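## Task

Take plate K83 out of plate nest N1 and put it on the block of real-time cycler Q1, lying flat within the block's locators, oriented so its well A1 sits at the block corner labelled A1. Close Q1's lid by pressing the LID key. Q1 is loose, so at the end it must be back in its original position and orientation. Press START on Q1 and have the run still active at the end; an active run counts against you if anything you needed to change is still wrong. Anything correct only because the robot is holding it does not count. Finish with the gripper released and away from everything, though resting on START or Q1's housing is allowed.

## Robot and tools

ROBOT. A single 7-joint Kinova Gen3 arm carrying a Robotiq 2F-85 two-finger gripper. The only camera is cam_wrist (672x504 pixels), mounted on the wrist. Joint ranges in rad, base to gripper: waist and both roll joints -69.115 to 69.115, shoulder -2.250 to 2.250, elbow -2.580 to 2.580, wrist pitch -2.100 to 2.100. The elbow cannot fully straighten.

FRAMES. Every pose is in the scene frame. Its origin lies on the table surface below the arm base. +z is up. Looking along +x, +y points left. The base may be slightly tilted, and at long reach the reported hand position can be off. On the gripper, the fingers extend along its +z axis and close along its y axis. end_effector_position is the point centred between the pads when they are shut. Closed fingertips stick out about 19 mm past that point, open ones about 6 mm. Closing also pushes the tips about 13 mm farther out, so leave that gap above any surface.

THE ROW. All motion commands use rows of 9 numbers: [x, y, z, qw, qx, qy, qz, position, speed]. x, y, z are an absolute target for the gripper point in metres. qw, qx, qy, qz are an absolute orientation quaternion, w first. Both are in the scene frame, so the first seven numbers form a pose, not an offset. position sets finger opening on a -1 to 1 scale: +1 fully open (85 mm), 0 about 41 mm, about -0.8 pads touching, -1 squeeze until blocked. speed, also -1 to 1, sets how fast the gap changes: about 20 mm/s at -1, 85 at 0, 150 at +1. Put the intended quaternion in every row. Do not copy it from a result, because the reported one can drift.

execute_actions. Argument actions is a list holding zero or one item. Optional pictures (boolean) requests camera images. An empty list gives the current state plus pictures. A motion item is {"rows": [...], "steps": n}, with 1 to 15 rows and n from 5 to 15, each step lasting 1/30 s. Row k applies at step k and the final row repeats to fill the rest. A wait item is {"steps": n} with n up to 300, measured from the previous result, so your thinking time uses it up. A target more than 0.6 m from the last reported position along any gripper axis is rejected and nothing moves. At every step the command is limited to 70 mm and 16 degrees from the measured pose, so a distant target needs several calls. Read the pose in each result before sending the next part. Each result is taken 5 steps before the action ends, and those remaining steps run while you think.

move. target is one 9-number row as above (absolute pose plus finger numbers, which are applied at the start). speed is the path's top speed in m/s, 0.002 to 0.5, default 0.25; rotation runs at up to twice that figure in rad/s. The path is a straight line of 0.5 to 10 s and ignores obstacles. The result has a move: line with how it ended (done, off_target, moving, held, fault), which limits acted (paced = pose clipped, held = some steps blocked), and the remaining distance. Pictures are included.

wait. seconds, 0 to 10, lets the simulation run with no new command.

zoom_image. camera "cam_wrist", region [x0, y0, x1, y1] in pixels, origin at the top left, at most 504 by 504. It gives a sharper crop of the latest image.

read_manual. section "licences" returns the licence texts only.

finished_scene. scene is the number of the current scene. Replying without any tool call ends everything.

RESULT LINES. The state gives end_effector_position and end_effector_quat_wxyz. position_measured_pct is about 50 - 50 x position, so 0 means fully open. Fingers that stop below about 90 are gripping something. A reading near 90 means the pads met, either on nothing or on something very thin. "pose unreachable" means the clearance check altered or blocked the command, and HELD marks steps that were not sent. "Hand target" is where the controller is currently heading. MOTOR HOT appears from 60 °C. At 75 °C an OVER-TEMPERATURE FAULT lets the arm sag, and holding a load heats the motors. If contact torque reaches a joint's load limit (50.2 N m for the first four joints, 31.6 for the wrist joints, counting carried weight), the arm halts for 10 s.

GRIPPING. For a firm grip, send position -1 and keep it there. For a softer grip, open first, then close to just below the object's width. To release, send a position wider than the object. Fully open pads span a plate, block or reservoir body across its width but not its base flange. Each pad squeezes with roughly 190 to 235 N.

THE CYCLER. Facing Q1, the upper keys from left to right are CLEAR, STOP, START, LID. LID toggles the lid. LID and START work only when the lid is fully open or fully shut. If the lid hits an obstruction it stops and the lamp turns red. It then ignores LID and START until you press CLEAR, which frees it and opens it. A blue lamp means a run is active. On a labelled plate or block, well A1 is at the labelled short end, in the corner farthest from the labelled long side.

SUGGESTED ORDER. Look around. Open the lid if it is shut. Grip the plate by its body in N1, lift it, align A1 with the block's A1 corner, lower it flat into the locators and release. Withdraw the gripper, press LID gently, confirm the lid is shut, press START, confirm the lamp is blue, then move clear and check before finishing.

AVOID. Never knock anything off the table. Do not shove Q1, since it must stay in place. Press keys slowly with small overshoot. Avoid fast contact, drops and slips. Loose items can be bumped by outside pushes, so check again before finishing.

Each tool is called after ">>>" in YAML: its name, and indented under it one key for each argument.

## Session

>>> execute_actions:
  actions: []

Scene clock: 0.00 s of 10800.00 s.
end_effector_position=(+0.4913, +0.3282, +0.3361) position_measured_pct=0.0 end_effector_quat_wxyz=(+0.049, +0.149, +0.912, -0.379)
Joint positions: [-1.387  1.203  0.498  0.674  0.337  1.874  0.229]
Joint velocities: [-0.     0.001  0.002 -0.001 -0.     0.001  0.   ]
Hand target: +0.491, +0.328, +0.336; +0.049, +0.149, +0.912, -0.379

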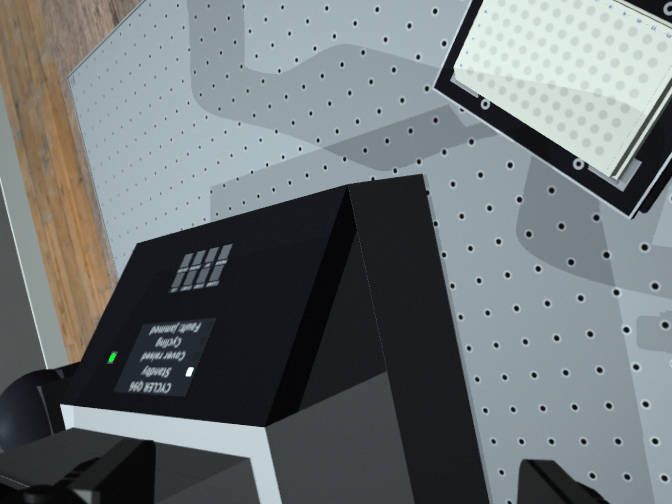

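>>> move:
  target: [0.42,0.15,0.45,0,0,1,0,1,0]
  speed: 0.4

Scene clock: 2.40 s of 10800.00 s.
end_effector_position=(+0.4188, +0.1508, +0.4505) position_measured_pct=0.0 end_effector_quat_wxyz=(-0.000, -0.001, +1.000, -0.000)
Joint positions: [-1.52   0.013  0.423  2.003  0.469  1.007  0.448]
Joint velocities: [-0.    -0.011 -0.001 -0.    -0.     0.     0.   ]
Hand target: +0.419, +0.151, +0.451; +0.000, -0.000, +1.000, +0.000
Off the commanded pose: 0.002 m, 0 deg.
Kept back: nothing.
move: done

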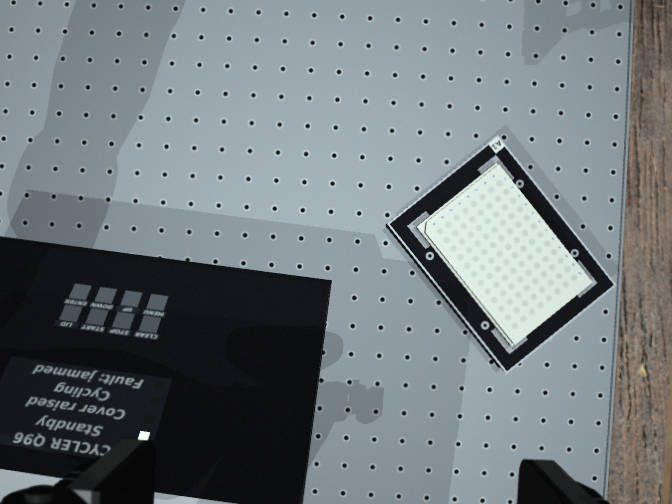

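>>> zoom_image:
  camera: "cam_wrist"
  region: [380,120,620,380]

>>> move:
  target: [0.58,0.0,0.5,0,0,1,0,1,0]
  speed: 0.3

Region (380, 120, 620, 380) of cam_wrist's 672x504 image, scaled by 1.938; it fills the left 465 columns of this view, and the rest is white.

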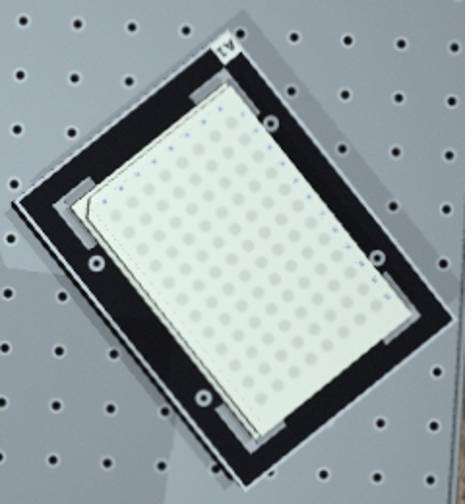

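Scene clock: 3.93 s of 10800.00 s.
end_effector_position=(+0.5805, +0.0008, +0.5003) position_measured_pct=0.0 end_effector_quat_wxyz=(+0.002, -0.000, +1.000, +0.001)
Joint positions: [-1.233  0.036  0.769  1.569  0.21   1.178  1.263]
Joint velocities: [ 0.006  0.015  0.01  -0.008 -0.007  0.002  0.008]
Hand target: +0.581, +0.000, +0.500; +0.001, +0.000, +1.000, +0.001
Off the commanded pose: 0.001 m, 0 deg.
Kept back: nothing.
move: done

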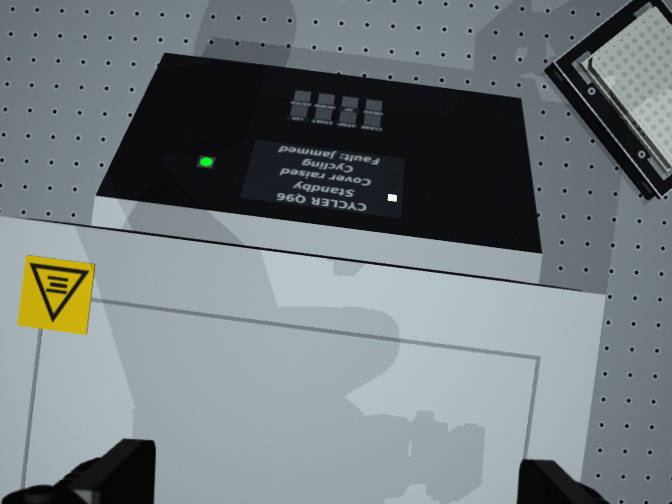

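>>> move:
  target: [0.41,-0.029,0.26,0,0.039,0.999,0,-1,0.5]
  speed: 0.3

Scene clock: 7.37 s of 10800.00 s.
end_effector_position=(+0.4101, -0.0279, +0.2608) position_measured_pct=91.7 end_effector_quat_wxyz=(+0.001, +0.039, +0.999, -0.001)
Joint positions: [-0.798  0.303  0.546  2.381  0.045  0.095  1.35 ]
Joint velocities: [ 0.044 -0.004 -0.018 -0.002 -0.006  0.002  0.012]
Hand target: +0.410, -0.029, +0.261; +0.001, +0.040, +0.999, -0.001
Off the commanded pose: 0.001 m, 0 deg.
Kept back: nothing.
move: done

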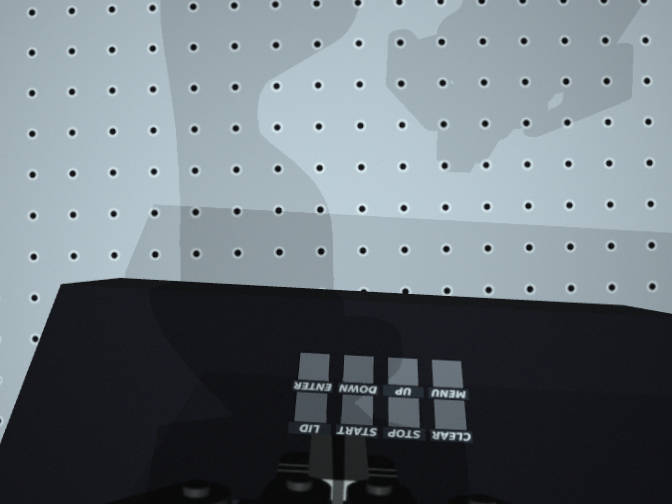

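>>> move:
  target: [0.40,-0.038,0.2,0,0.039,0.999,0,-1,0.5]
  speed: 0.15

Scene clock: 8.90 s of 10800.00 s.
end_effector_position=(+0.4004, -0.0379, +0.2004) position_measured_pct=91.7 end_effector_quat_wxyz=(+0.000, +0.039, +0.999, -0.000)
Joint positions: [-0.535  0.494  0.329  2.395  0.053 -0.133  1.369]
Joint velocities: [ 0.007  0.003 -0.    -0.001  0.001 -0.    -0.   ]
Hand target: +0.400, -0.038, +0.200; +0.000, +0.039, +0.999, -0.000
Off the commanded pose: 0.001 m, 0 deg.
Kept back: nothing.
move: done

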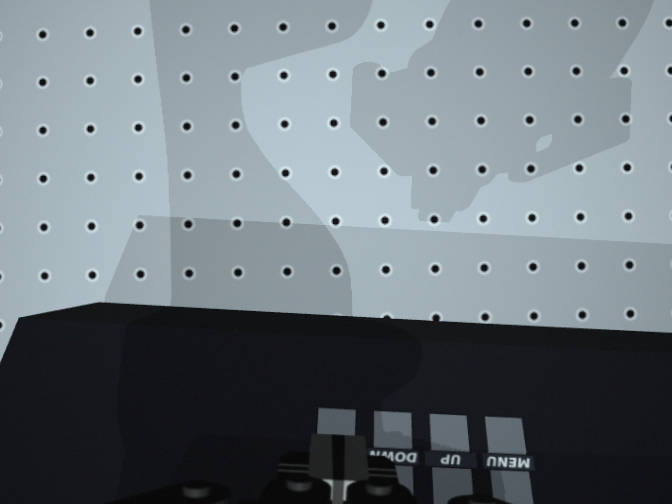

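>>> move:
  target: [0.409,-0.041,0.165,0,0.039,0.999,0,-1,0.5]
  speed: 0.08

>>> move:
  target: [0.409,-0.041,0.155,0,0.039,0.999,0,-1,0.5]
  speed: 0.02

Scene clock: 10.47 s of 10800.00 s.
end_effector_position=(+0.4094, -0.0408, +0.1654) position_measured_pct=91.7 end_effector_quat_wxyz=(+0.000, +0.039, +0.999, +0.000)
Joint positions: [-0.462  0.601  0.278  2.342  0.072 -0.194  1.36 ]
Joint velocities: [ 0.005  0.008 -0.002 -0.     0.001  0.    -0.001]
Hand target: +0.409, -0.041, +0.165; +0.000, +0.039, +0.999, -0.000
Off the commanded pose: 0.001 m, 0 deg.
Kept back: nothing.
move: done

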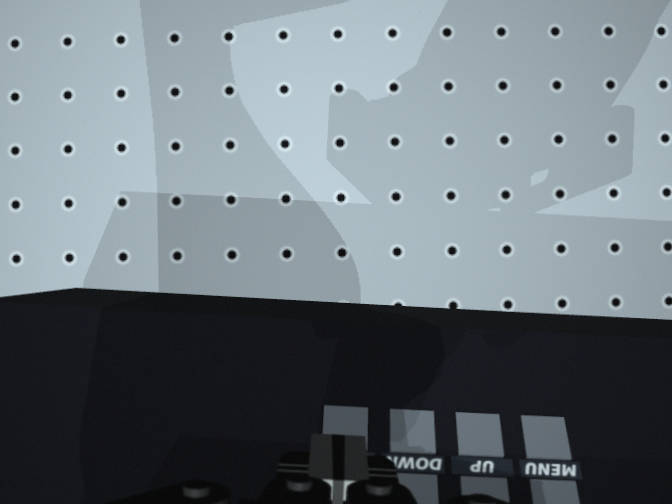

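Scene clock: 11.20 s of 10800.00 s.
end_effector_position=(+0.4067, -0.0409, +0.1560) position_measured_pct=91.7 end_effector_quat_wxyz=(-0.002, +0.039, +0.999, +0.000)
Joint positions: [-0.45   0.632  0.269  2.337  0.074 -0.215  1.358]
Joint velocities: [ 0.001  0.003 -0.001  0.     0.    -0.003  0.001]
Hand target: +0.409, -0.041, +0.155; +0.000, +0.039, +0.999, -0.000
Off the commanded pose: 0.003 m, 0 deg.
Kept back: nothing.
move: done

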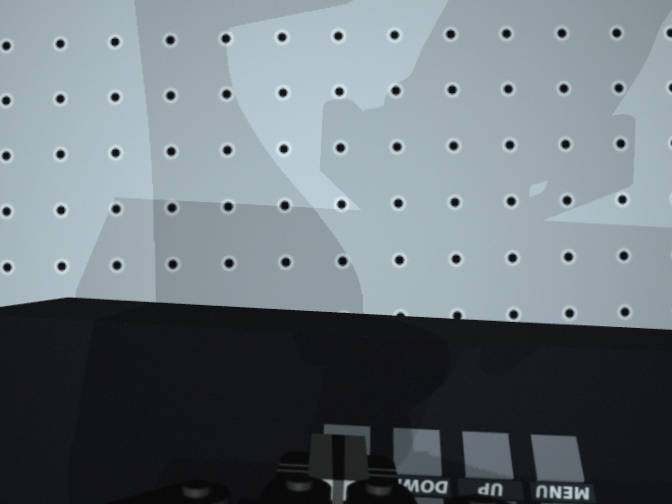

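>>> move:
  target: [0.40,-0.038,0.2,0,0.039,0.999,0,-1,0.5]
  speed: 0.15

>>> move:
  target: [0.50,-0.02,0.5,0,0.039,0.999,0,-1,0.5]
  speed: 0.3

Scene clock: 12.30 s of 10800.00 s.
end_effector_position=(+0.3997, -0.0382, +0.1997) position_measured_pct=91.7 end_effector_quat_wxyz=(-0.000, +0.039, +0.999, -0.000)
Joint positions: [-0.53   0.496  0.326  2.396  0.053 -0.135  1.37 ]
Joint velocities: [-0.006 -0.006  0.001 -0.002 -0.001  0.    -0.   ]
Hand target: +0.400, -0.038, +0.200; -0.000, +0.039, +0.999, +0.000
Off the commanded pose: 0.001 m, 0 deg.
Kept back: nothing.
move: done

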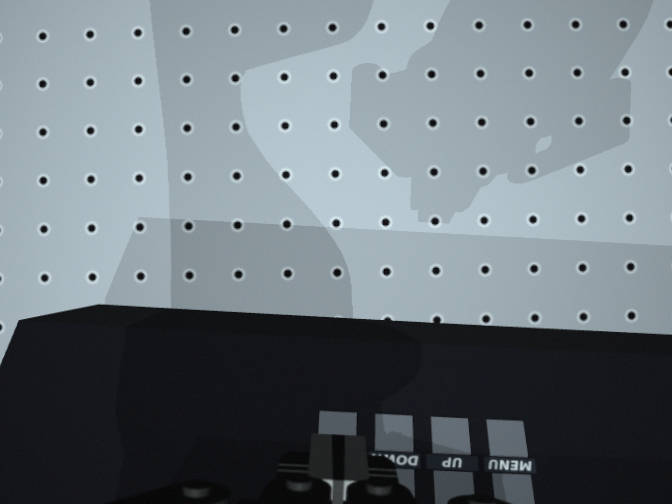

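Scene clock: 13.93 s of 10800.00 s.
end_effector_position=(+0.4995, -0.0195, +0.4993) position_measured_pct=91.7 end_effector_quat_wxyz=(-0.000, +0.037, +0.999, +0.001)
Joint positions: [-0.886 -0.157  0.312  1.823  0.333  1.137  1.041]
Joint velocities: [-0.001  0.003 -0.002 -0.003 -0.001  0.003  0.001]
Hand target: +0.500, -0.019, +0.499; -0.000, +0.037, +0.999, +0.001
Off the commanded pose: 0.001 m, 0 deg.
Kept back: nothing.
move: done

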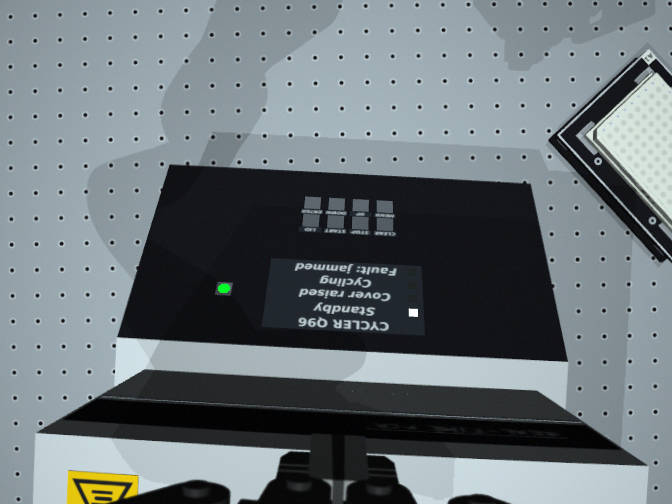

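>>> move:
  target: [0.398,-0.0385,0.175,0,0.039,0.999,0,-1,0.5]
  speed: 0.3

>>> move:
  target: [0.411,-0.0395,0.150,0,0.039,0.999,0,-1,0.5]
  speed: 0.03

>>> move:
  target: [0.40,0.0,0.42,0,0.039,0.999,0,-1,0.5]
  speed: 0.3

Scene clock: 16.37 s of 10800.00 s.
end_effector_position=(+0.3986, -0.0388, +0.1759) position_measured_pct=91.7 end_effector_quat_wxyz=(+0.001, +0.041, +0.999, -0.001)
Joint positions: [-0.558  0.592  0.389  2.387  0.298 -0.224  1.113]
Joint velocities: [ 0.003  0.004 -0.001 -0.002  0.     0.001 -0.001]
Hand target: +0.398, -0.039, +0.176; +0.000, +0.041, +0.999, -0.001
Off the commanded pose: 0.001 m, 0 deg.
Kept back: nothing.
move: done

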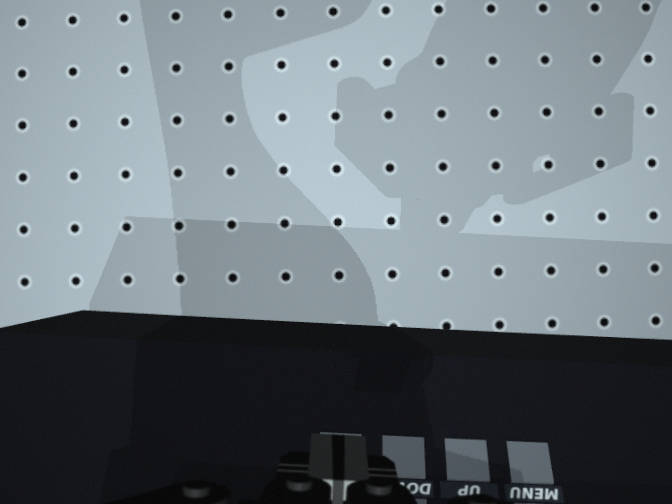

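Scene clock: 17.57 s of 10800.00 s.
end_effector_position=(+0.4051, -0.0395, +0.1538) position_measured_pct=91.7 end_effector_quat_wxyz=(-0.005, +0.039, +0.999, -0.000)
Joint positions: [-0.518  0.654  0.358  2.337  0.311 -0.231  1.106]
Joint velocities: [ 0.002 -0.001 -0.002  0.001  0.001  0.    -0.001]
Hand target: +0.411, -0.039, +0.150; +0.000, +0.039, +0.999, +0.000
Off the commanded pose: 0.007 m, 1 deg.
Kept back: nothing.
move: off_target

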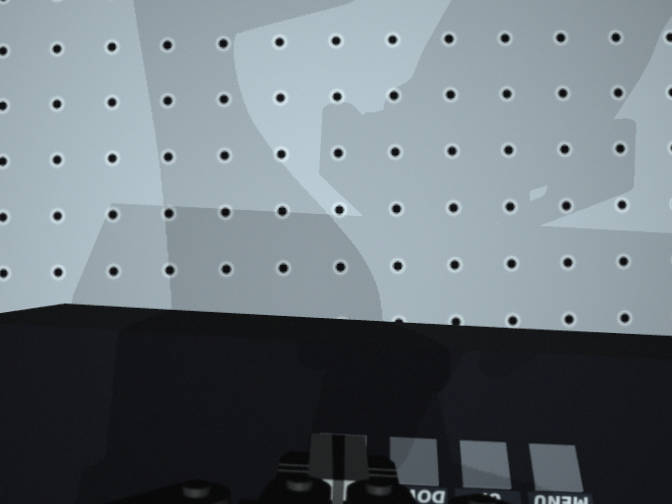

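Scene clock: 19.20 s of 10800.00 s.
end_effector_position=(+0.3992, +0.0002, +0.4192) position_measured_pct=91.7 end_effector_quat_wxyz=(-0.001, +0.037, +0.999, +0.001)
Joint positions: [-0.925 -0.205  0.235  2.246  0.47   0.831  0.74 ]
Joint velocities: [-0.    -0.002 -0.003 -0.002  0.001  0.002 -0.003]
Hand target: +0.399, +0.000, +0.419; -0.001, +0.037, +0.999, +0.001
Off the commanded pose: 0.001 m, 0 deg.
Kept back: nothing.
move: done; limits=paced

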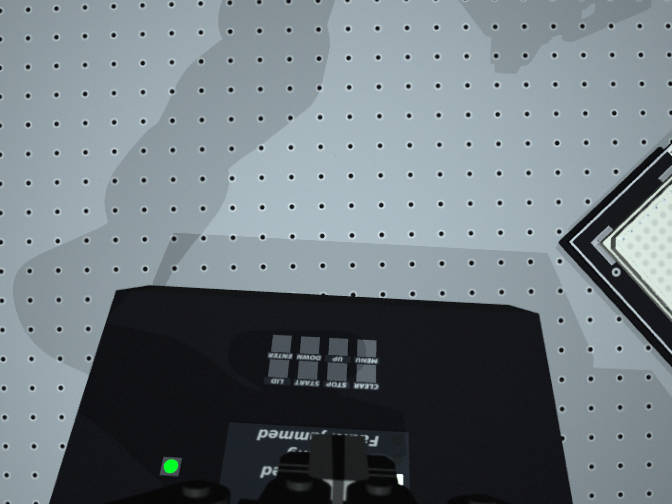

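>>> move:
  target: [0.408,-0.0395,0.178,0,0.039,0.999,0,-1,0.5]
  speed: 0.3

>>> move:
  target: [0.417,-0.040,0.156,0,0.039,0.999,0,-1,0.5]
  speed: 0.03

>>> move:
  target: [0.40,-0.03,0.42,0,0.039,0.999,0,-1,0.5]
  speed: 0.3

Scene clock: 21.07 s of 10800.00 s.
end_effector_position=(+0.4088, -0.0394, +0.1788) position_measured_pct=91.7 end_effector_quat_wxyz=(+0.001, +0.041, +0.999, -0.000)
Joint positions: [-0.605  0.588  0.457  2.36   0.544 -0.201  0.869]
Joint velocities: [ 0.001  0.006  0.001 -0.002 -0.    -0.    -0.   ]
Hand target: +0.409, -0.040, +0.179; +0.000, +0.041, +0.999, -0.000
Off the commanded pose: 0.001 m, 0 deg.
Kept back: nothing.
move: done; limits=paced

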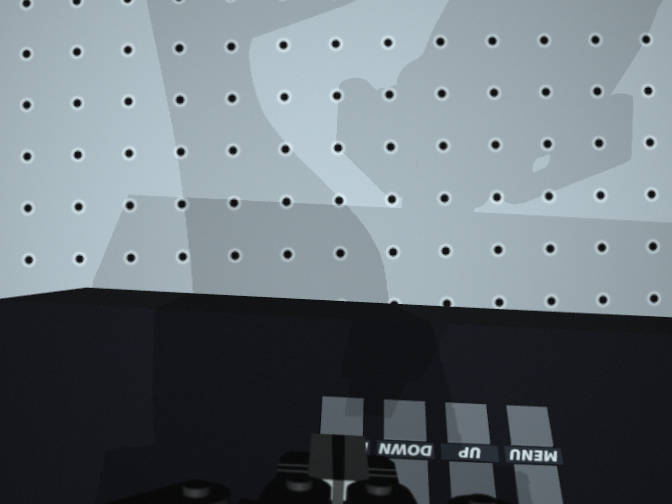

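Scene clock: 22.10 s of 10800.00 s.
end_effector_position=(+0.4107, -0.0402, +0.1588) position_measured_pct=91.7 end_effector_quat_wxyz=(-0.005, +0.039, +0.999, -0.001)
Joint positions: [-0.577  0.65   0.44   2.326  0.547 -0.222  0.865]
Joint velocities: [ 0.002  0.002 -0.    -0.001  0.001 -0.001 -0.001]
Hand target: +0.417, -0.040, +0.156; +0.000, +0.039, +0.999, -0.000
Off the commanded pose: 0.007 m, 1 deg.
Kept back: nothing.
move: off_target

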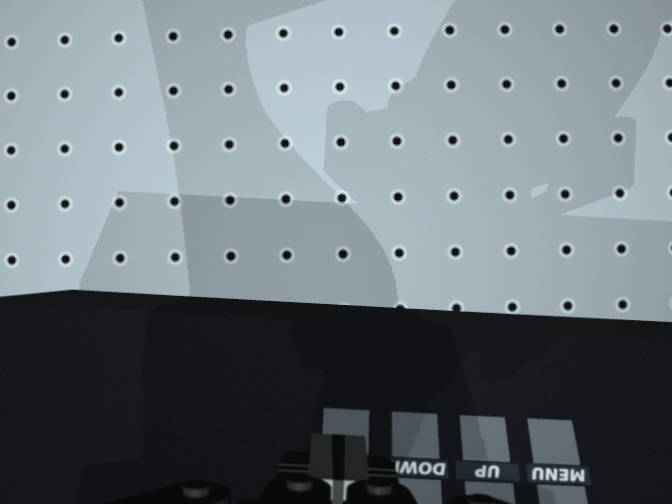

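Scene clock: 23.70 s of 10800.00 s.
end_effector_position=(+0.3994, -0.0299, +0.4192) position_measured_pct=91.7 end_effector_quat_wxyz=(-0.000, +0.037, +0.999, +0.000)
Joint positions: [-0.832 -0.237  0.262  2.252  0.441  0.814  0.878]
Joint velocities: [-0.    -0.005 -0.001 -0.001 -0.001  0.     0.001]
Hand target: +0.399, -0.030, +0.419; -0.000, +0.037, +0.999, +0.000
Off the commanded pose: 0.001 m, 0 deg.
Kept back: nothing.
move: done; limits=paced

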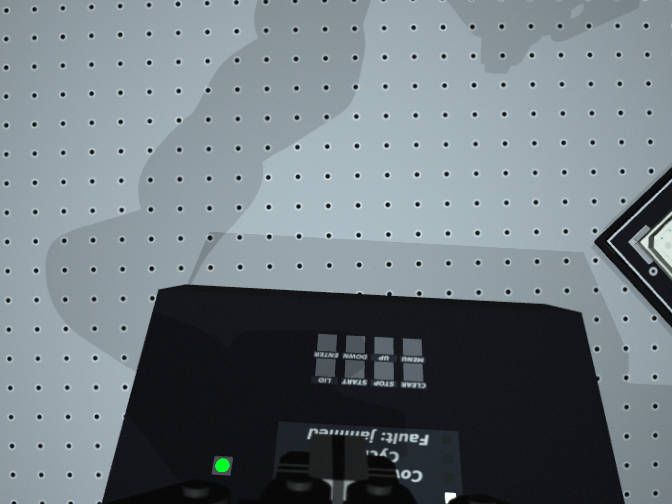

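>>> move:
  target: [0.396,-0.081,0.165,0,0.13,0.991,0,1,0.5]
  speed: 0.3

>>> move:
  target: [0.3965,-0.081,0.146,0,0.13,0.991,0,1,0.5]
  speed: 0.04

Scene clock: 26.07 s of 10800.00 s.
end_effector_position=(+0.3969, -0.0810, +0.1659) position_measured_pct=0.0 end_effector_quat_wxyz=(+0.001, +0.131, +0.991, -0.000)
Joint positions: [-0.387  0.608  0.36   2.373  0.451 -0.263  0.918]
Joint velocities: [ 0.005  0.003 -0.001 -0.002  0.001 -0.001 -0.001]
Hand target: +0.397, -0.081, +0.166; +0.001, +0.132, +0.991, -0.000
Off the commanded pose: 0.001 m, 0 deg.
Kept back: nothing.
move: done; limits=paced

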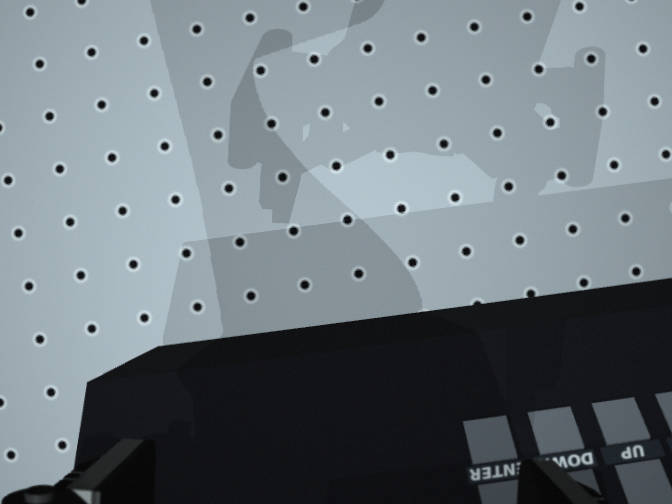

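Scene clock: 26.87 s of 10800.00 s.
end_effector_position=(+0.3968, -0.0810, +0.1462) position_measured_pct=0.0 end_effector_quat_wxyz=(+0.000, +0.130, +0.991, +0.000)
Joint positions: [-0.38   0.675  0.362  2.353  0.441 -0.311  0.923]
Joint velocities: [-0.     0.005  0.001 -0.001 -0.    -0.     0.001]
Hand target: +0.397, -0.081, +0.146; +0.000, +0.130, +0.991, -0.000
Off the commanded pose: 0.000 m, 0 deg.
Kept back: nothing.
move: done

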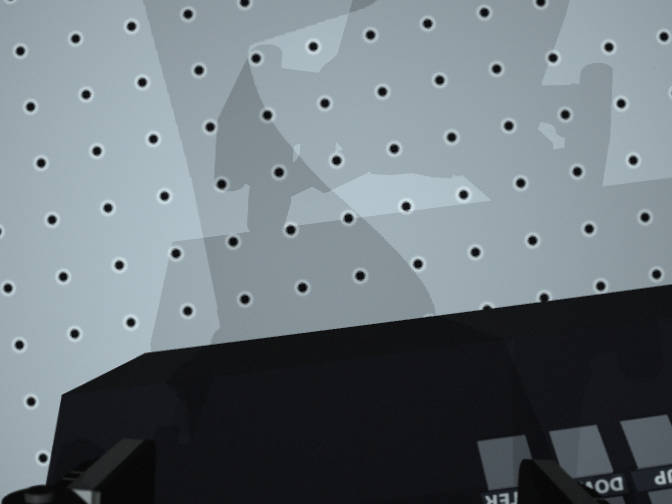

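>>> move:
  target: [0.399,-0.079,0.134,0,0.13,0.991,0,1,0.5]
  speed: 0.02

>>> move:
  target: [0.38,-0.03,0.45,0,0.039,0.999,0,1,0.5]
  speed: 0.3

Scene clock: 27.93 s of 10800.00 s.
end_effector_position=(+0.3941, -0.0798, +0.1402) position_measured_pct=0.0 end_effector_quat_wxyz=(-0.003, +0.131, +0.991, -0.000)
Joint positions: [-0.382  0.697  0.363  2.35   0.435 -0.324  0.92 ]
Joint velocities: [ 0.     0.001  0.001 -0.001  0.    -0.002 -0.001]
Hand target: +0.399, -0.079, +0.134; -0.000, +0.130, +0.991, +0.000
Off the commanded pose: 0.008 m, 0 deg.
Kept back: nothing.
move: off_target

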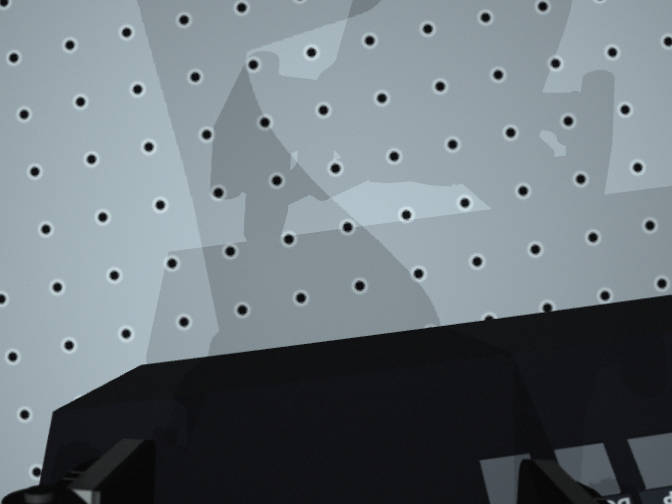

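Scene clock: 29.73 s of 10800.00 s.
end_effector_position=(+0.3792, -0.0298, +0.4490) position_measured_pct=0.0 end_effector_quat_wxyz=(-0.001, +0.037, +0.999, +0.000)
Joint positions: [-0.754 -0.331  0.125  2.248  0.399  0.925  0.878]
Joint velocities: [-0.001 -0.003 -0.002 -0.002 -0.001  0.002 -0.   ]
Hand target: +0.379, -0.030, +0.449; -0.001, +0.037, +0.999, +0.000
Off the commanded pose: 0.001 m, 0 deg.
Kept back: nothing.
move: done; limits=paced

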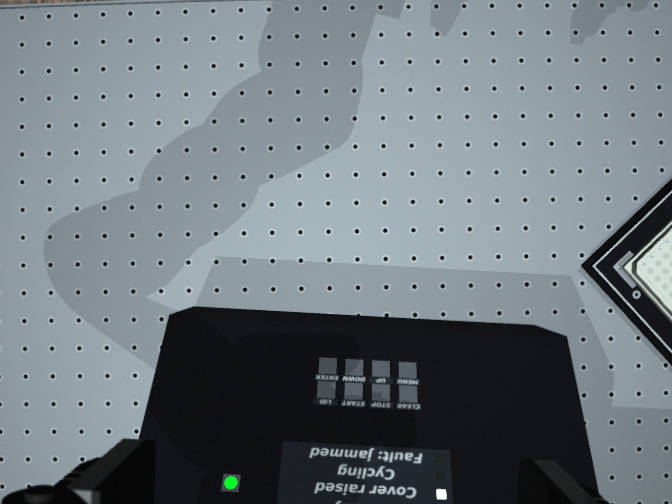

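>>> move:
  target: [0.52,-0.03,0.55,0,0.039,0.999,0,1,0.5]
  speed: 0.15

Scene clock: 31.57 s of 10800.00 s.
end_effector_position=(+0.5202, -0.0299, +0.5503) position_measured_pct=0.0 end_effector_quat_wxyz=(+0.000, +0.039, +0.999, +0.001)
Joint positions: [-0.774 -0.158  0.221  1.651  0.294  1.298  1.119]
Joint velocities: [-0.     0.006  0.001 -0.004 -0.001  0.001  0.001]
Hand target: +0.520, -0.030, +0.550; +0.000, +0.039, +0.999, +0.000
Off the commanded pose: 0.000 m, 0 deg.
Kept back: nothing.
move: done

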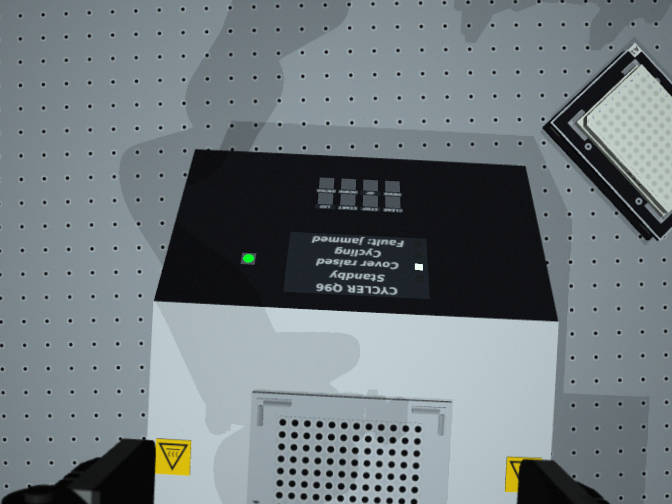

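>>> move:
  target: [0.62,-0.03,0.48,0,0.039,0.999,0,1,0.5]
  speed: 0.15

Scene clock: 33.67 s of 10800.00 s.
end_effector_position=(+0.6203, -0.0300, +0.4805) position_measured_pct=0.0 end_effector_quat_wxyz=(+0.000, +0.039, +0.999, +0.001)
Joint positions: [-0.68   0.135  0.348  1.451  0.138  1.17   1.324]
Joint velocities: [ 0.003  0.009  0.003 -0.003 -0.002 -0.     0.002]
Hand target: +0.620, -0.030, +0.480; +0.000, +0.040, +0.999, +0.000
Off the commanded pose: 0.001 m, 0 deg.
Kept back: nothing.
move: done

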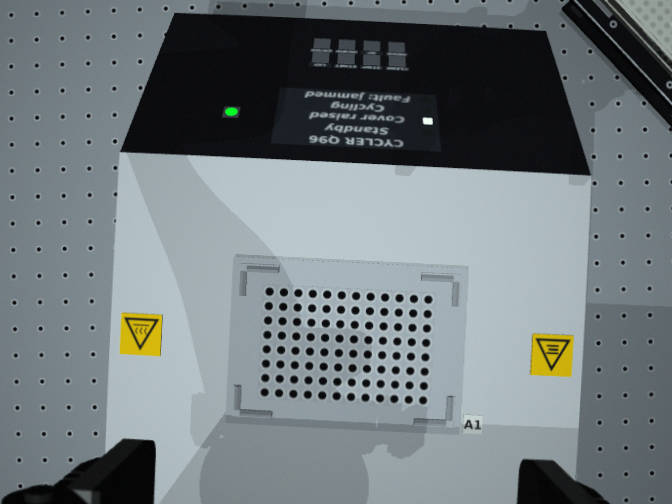

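>>> move:
  target: [0.40,0.325,0.30,0,-0.368,0.930,0,1,0.5]
  speed: 0.35

Scene clock: 36.50 s of 10800.00 s.
end_effector_position=(+0.3996, +0.3241, +0.3003) position_measured_pct=0.0 end_effector_quat_wxyz=(-0.002, -0.367, +0.930, +0.000)
Joint positions: [-1.268  0.58   0.047  1.814  0.602  0.729  0.846]
Joint velocities: [-0.002  0.004 -0.002  0.     0.001  0.001 -0.001]
Hand target: +0.399, +0.324, +0.300; -0.003, -0.367, +0.930, +0.000
Off the commanded pose: 0.001 m, 0 deg.
Kept back: nothing.
move: done

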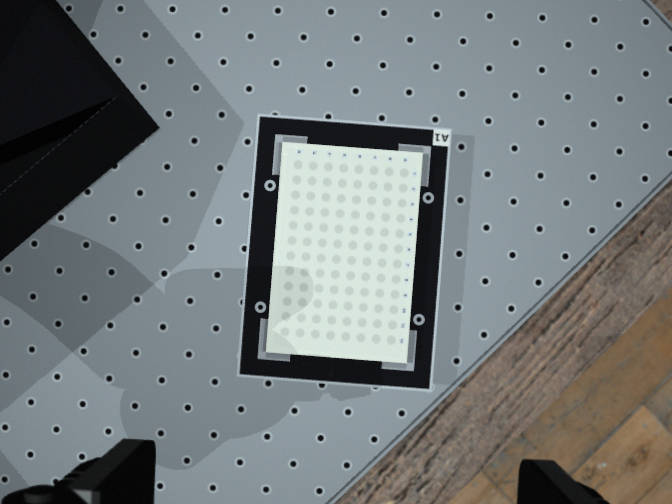

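>>> zoom_image:
  camera: "cam_wrist"
  region: [230,105,470,400]

Region (230, 105, 470, 400) of cam_wrist's 672x504 image, scaled by 1.708; it fills the left 410 columns of this view, and the rest is white.

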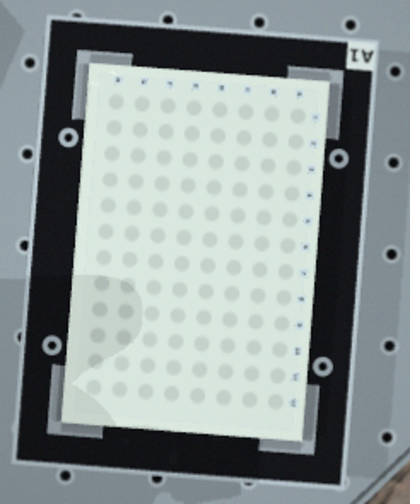

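>>> move:
  target: [0.361,0.2865,0.11,0,-0.364,0.931,0,1,0.5]
  speed: 0.25

Scene clock: 38.33 s of 10800.00 s.
end_effector_position=(+0.3614, +0.2863, +0.1103) position_measured_pct=0.0 end_effector_quat_wxyz=(-0.000, -0.362, +0.932, +0.000)
Joint positions: [-1.333  1.004  0.37   1.947  0.908  0.121  0.468]
Joint velocities: [-0.013  0.01   0.005  0.003  0.002 -0.007 -0.005]
Hand target: +0.361, +0.286, +0.110; -0.000, -0.363, +0.932, -0.000
Off the commanded pose: 0.001 m, 0 deg.
Kept back: nothing.
move: done

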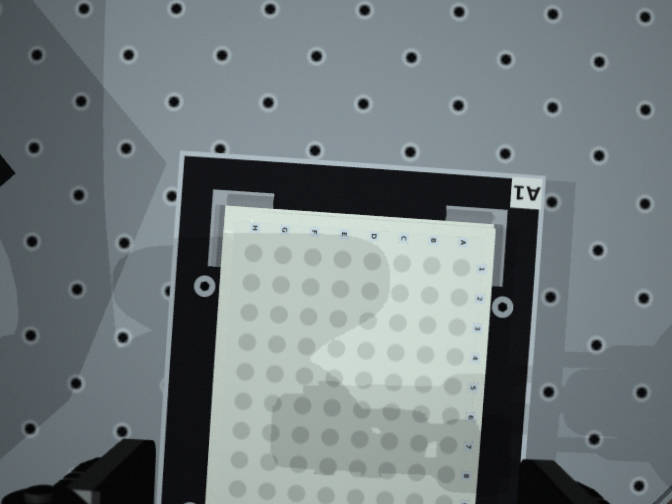

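>>> move:
  target: [0.3595,0.2883,0.066,0,-0.359,0.933,0,1,0.5]
  speed: 0.08

>>> zoom_image:
  camera: "cam_wrist"
  region: [100,300,600,504]

Scene clock: 39.60 s of 10800.00 s.
end_effector_position=(+0.3598, +0.2884, +0.0663) position_measured_pct=0.0 end_effector_quat_wxyz=(+0.000, -0.359, +0.933, +0.000)
Joint positions: [-1.34   1.13   0.431  1.891  0.903  0.027  0.433]
Joint velocities: [-0.001  0.008  0.     0.001 -0.    -0.002 -0.001]
Hand target: +0.360, +0.288, +0.066; -0.000, -0.359, +0.933, -0.000
Off the commanded pose: 0.000 m, 0 deg.
Kept back: nothing.
move: done

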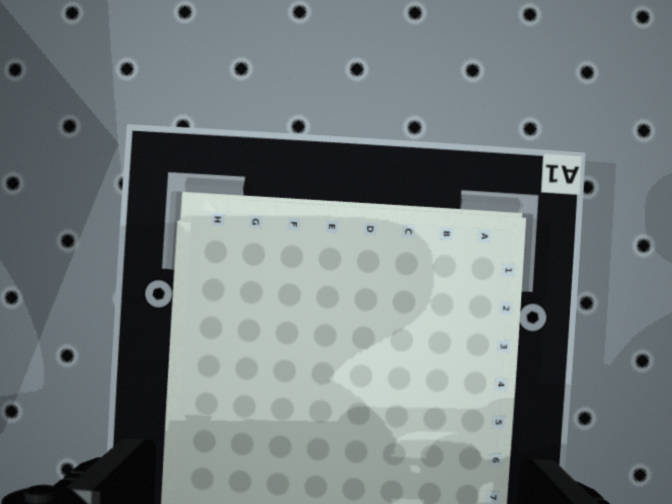

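Region (100, 300, 600, 504) of cam_wrist's 672x504 image, scaled by 1.008; it fills the top 206 rows of this view, and the rest is white.

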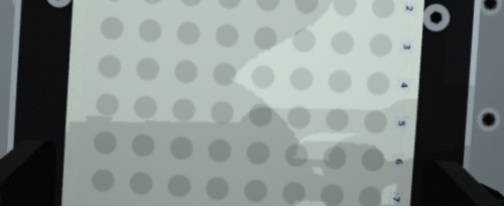

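>>> move:
  target: [0.3546,0.2837,0.066,0,-0.359,0.933,0,1,0.5]
  speed: 0.05

>>> move:
  target: [0.3546,0.2837,0.054,0,-0.359,0.933,0,1,0.5]
  speed: 0.03

Scene clock: 40.70 s of 10800.00 s.
end_effector_position=(+0.3548, +0.2836, +0.0660) position_measured_pct=0.0 end_effector_quat_wxyz=(-0.000, -0.359, +0.933, -0.000)
Joint positions: [-1.364  1.142  0.463  1.913  0.896 -0.01   0.424]
Joint velocities: [-0.005  0.002  0.003 -0.    -0.001 -0.007 -0.001]
Hand target: +0.355, +0.284, +0.066; -0.000, -0.359, +0.933, -0.000
Off the commanded pose: 0.000 m, 0 deg.
Kept back: nothing.
move: done

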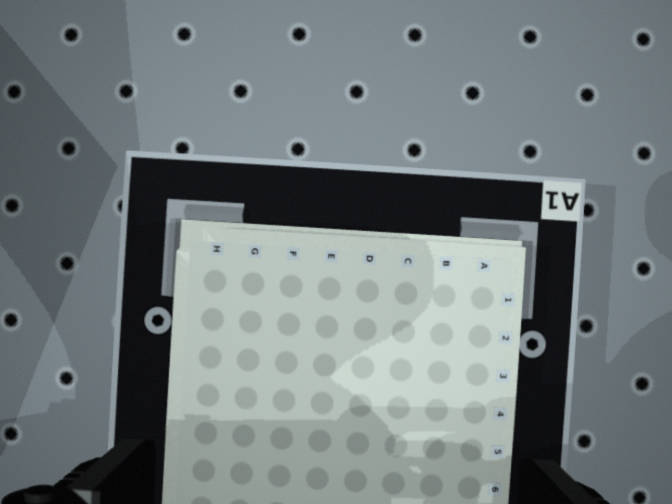

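Scene clock: 41.40 s of 10800.00 s.
end_effector_position=(+0.3548, +0.2838, +0.0543) position_measured_pct=0.0 end_effector_quat_wxyz=(+0.000, -0.359, +0.933, +0.000)
Joint positions: [-1.362  1.175  0.475  1.896  0.892 -0.031  0.421]
Joint velocities: [-0.001  0.003 -0.    -0.002 -0.001 -0.002 -0.   ]
Hand target: +0.355, +0.284, +0.054; +0.000, -0.359, +0.933, -0.000
Off the commanded pose: 0.000 m, 0 deg.
Kept back: nothing.
move: done

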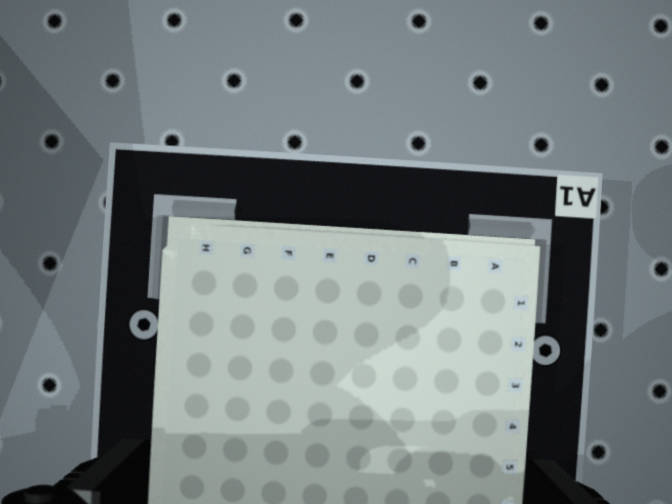

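>>> move:
  target: [0.3546,0.2837,0.054,0,-0.359,0.933,0,0.75,-0.8]

>>> move:
  target: [0.3546,0.2837,0.09,0,-0.359,0.933,0,0.75,-0.8]
  speed: 0.05

>>> move:
  target: [0.38,0.22,0.36,0,0.2,0.98,0,0.75,-0.8]
  speed: 0.3

>>> move:
  target: [0.53,0.0,0.36,0,0.731,0.682,0,0.75,-0.8]
  speed: 0.3

Scene clock: 42.53 s of 10800.00 s.
end_effector_position=(+0.3550, +0.2838, +0.0568) position_measured_pct=8.3 end_effector_quat_wxyz=(+0.001, -0.359, +0.933, +0.000)
Joint positions: [-1.364  1.169  0.476  1.9    0.892 -0.029  0.421]
Joint velocities: [-0.001  0.     0.001 -0.     0.    -0.     0.   ]
Hand target: +0.355, +0.284, +0.054; -0.000, -0.359, +0.933, +0.000
Off the commanded pose: 0.003 m, 0 deg.
Kept back: nothing.
move: done

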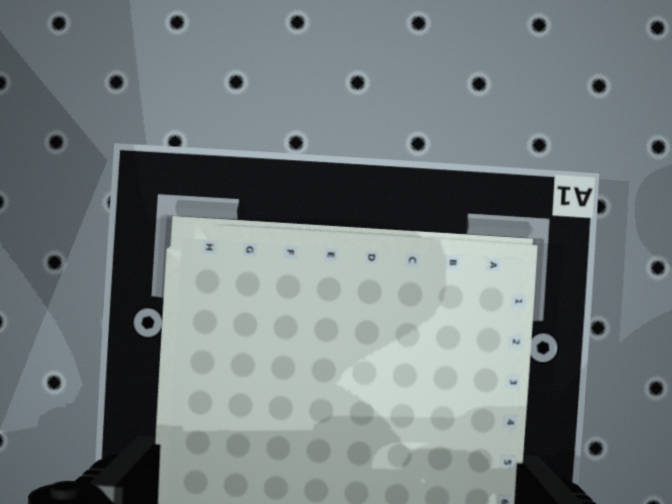

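Scene clock: 43.50 s of 10800.00 s.
end_effector_position=(+0.3544, +0.2836, +0.0898) position_measured_pct=8.7 end_effector_quat_wxyz=(-0.000, -0.359, +0.933, -0.000)
Joint positions: [-1.367  1.075  0.434  1.945  0.903  0.039  0.433]
Joint velocities: [ 0.001 -0.007 -0.002  0.001  0.     0.002  0.   ]
Hand target: +0.355, +0.284, +0.090; -0.000, -0.359, +0.933, +0.000
Off the commanded pose: 0.000 m, 0 deg.
Kept back: nothing.
move: done

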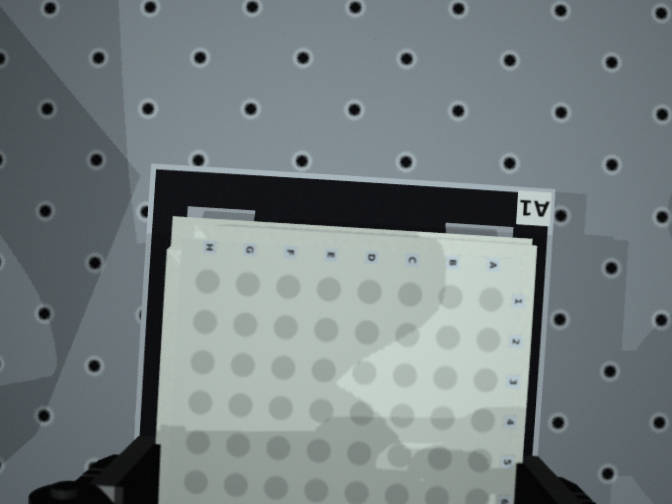

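Scene clock: 45.93 s of 10800.00 s.
end_effector_position=(+0.3801, +0.2200, +0.3593) position_measured_pct=8.7 end_effector_quat_wxyz=(+0.000, +0.199, +0.980, +0.000)
Joint positions: [-1.571  0.308  0.461  2.093  0.445  0.666 -0.101]
Joint velocities: [-0.003 -0.004 -0.001 -0.001  0.001  0.001 -0.002]
Hand target: +0.380, +0.220, +0.360; +0.000, +0.199, +0.980, +0.000
Off the commanded pose: 0.001 m, 0 deg.
Kept back: nothing.
move: done

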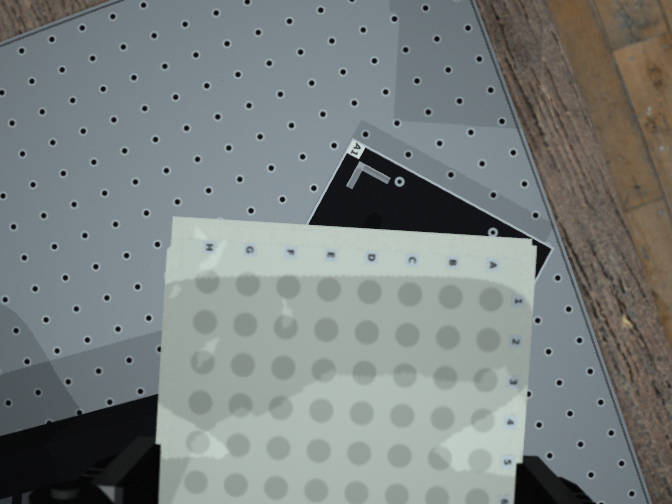

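Scene clock: 48.43 s of 10800.00 s.
end_effector_position=(+0.5305, +0.0011, +0.3601) position_measured_pct=8.7 end_effector_quat_wxyz=(+0.001, +0.731, +0.682, +0.002)
Joint positions: [-1.108  0.186  0.781  1.938  0.079  0.676 -0.278]
Joint velocities: [ 0.008  0.004  0.005 -0.001 -0.005  0.001  0.006]
Hand target: +0.530, +0.001, +0.360; +0.001, +0.731, +0.682, +0.002
Off the commanded pose: 0.001 m, 0 deg.
Kept back: nothing.
move: done

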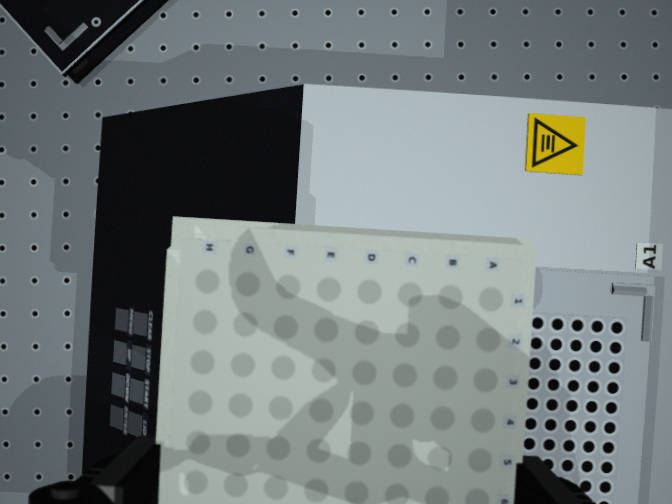

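>>> move:
  target: [0.624,-0.0266,0.30,0,0.731,0.682,0,0.75,-0.8]
  speed: 0.12

>>> move:
  target: [0.624,-0.0266,0.25,0,0.731,0.682,0,0.75,-0.8]
  speed: 0.06

Scene clock: 50.57 s of 10800.00 s.
end_effector_position=(+0.6244, -0.0267, +0.3004) position_measured_pct=8.7 end_effector_quat_wxyz=(+0.001, +0.731, +0.682, +0.000)
Joint positions: [-0.756  0.453  0.647  1.639 -0.219  0.72   0.053]
Joint velocities: [ 0.003  0.003 -0.    -0.002 -0.001  0.001  0.   ]
Hand target: +0.624, -0.027, +0.300; +0.001, +0.731, +0.682, +0.000
Off the commanded pose: 0.001 m, 0 deg.
Kept back: nothing.
move: done

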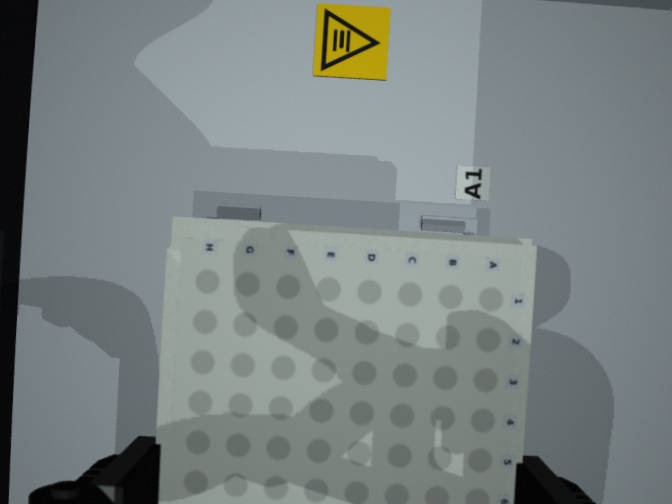

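Scene clock: 51.70 s of 10800.00 s.
end_effector_position=(+0.6241, -0.0265, +0.2503) position_measured_pct=8.7 end_effector_quat_wxyz=(+0.000, +0.731, +0.682, +0.000)
Joint positions: [-0.682  0.545  0.587  1.648 -0.283  0.621  0.105]
Joint velocities: [ 0.004  0.004  0.     0.001 -0.001  0.     0.002]
Hand target: +0.624, -0.027, +0.250; +0.000, +0.731, +0.682, -0.000
Off the commanded pose: 0.000 m, 0 deg.
Kept back: nothing.
move: done

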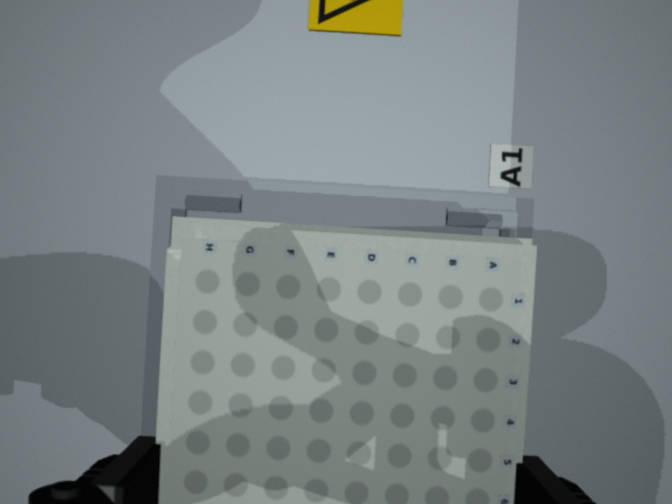

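>>> move:
  target: [0.622,-0.0241,0.24,0,0.731,0.682,0,0.75,-0.8]
  speed: 0.03

>>> zoom_image:
  camera: "cam_wrist"
  region: [120,150,580,350]

Scene clock: 52.87 s of 10800.00 s.
end_effector_position=(+0.6221, -0.0240, +0.2401) position_measured_pct=8.7 end_effector_quat_wxyz=(+0.000, +0.731, +0.682, +0.000)
Joint positions: [-0.675  0.562  0.575  1.656 -0.293  0.597  0.109]
Joint velocities: [ 0.001  0.002 -0.001  0.001 -0.001 -0.001  0.   ]
Hand target: +0.622, -0.024, +0.240; +0.000, +0.731, +0.682, -0.000
Off the commanded pose: 0.000 m, 0 deg.
Kept back: nothing.
move: done

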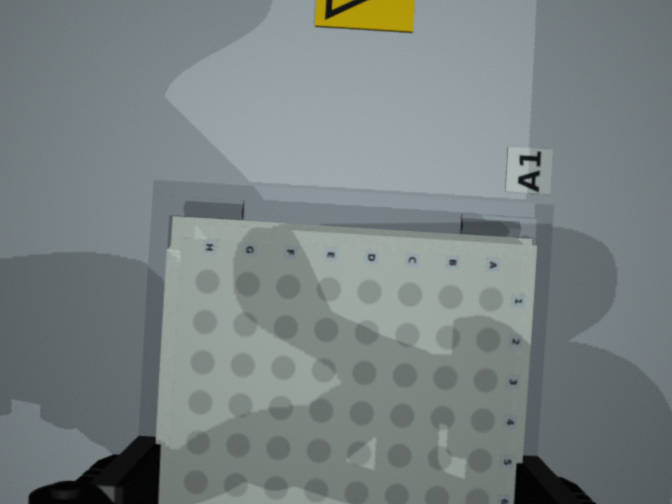

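Region (120, 150, 580, 350) of cam_wrist's 672x504 image, scaled by 1.096; it fills the top 219 rows of this view, and the rest is white.

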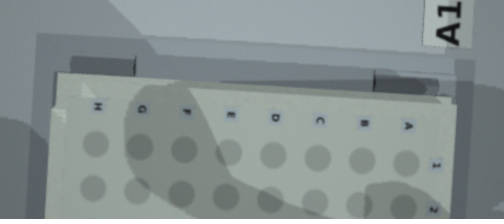

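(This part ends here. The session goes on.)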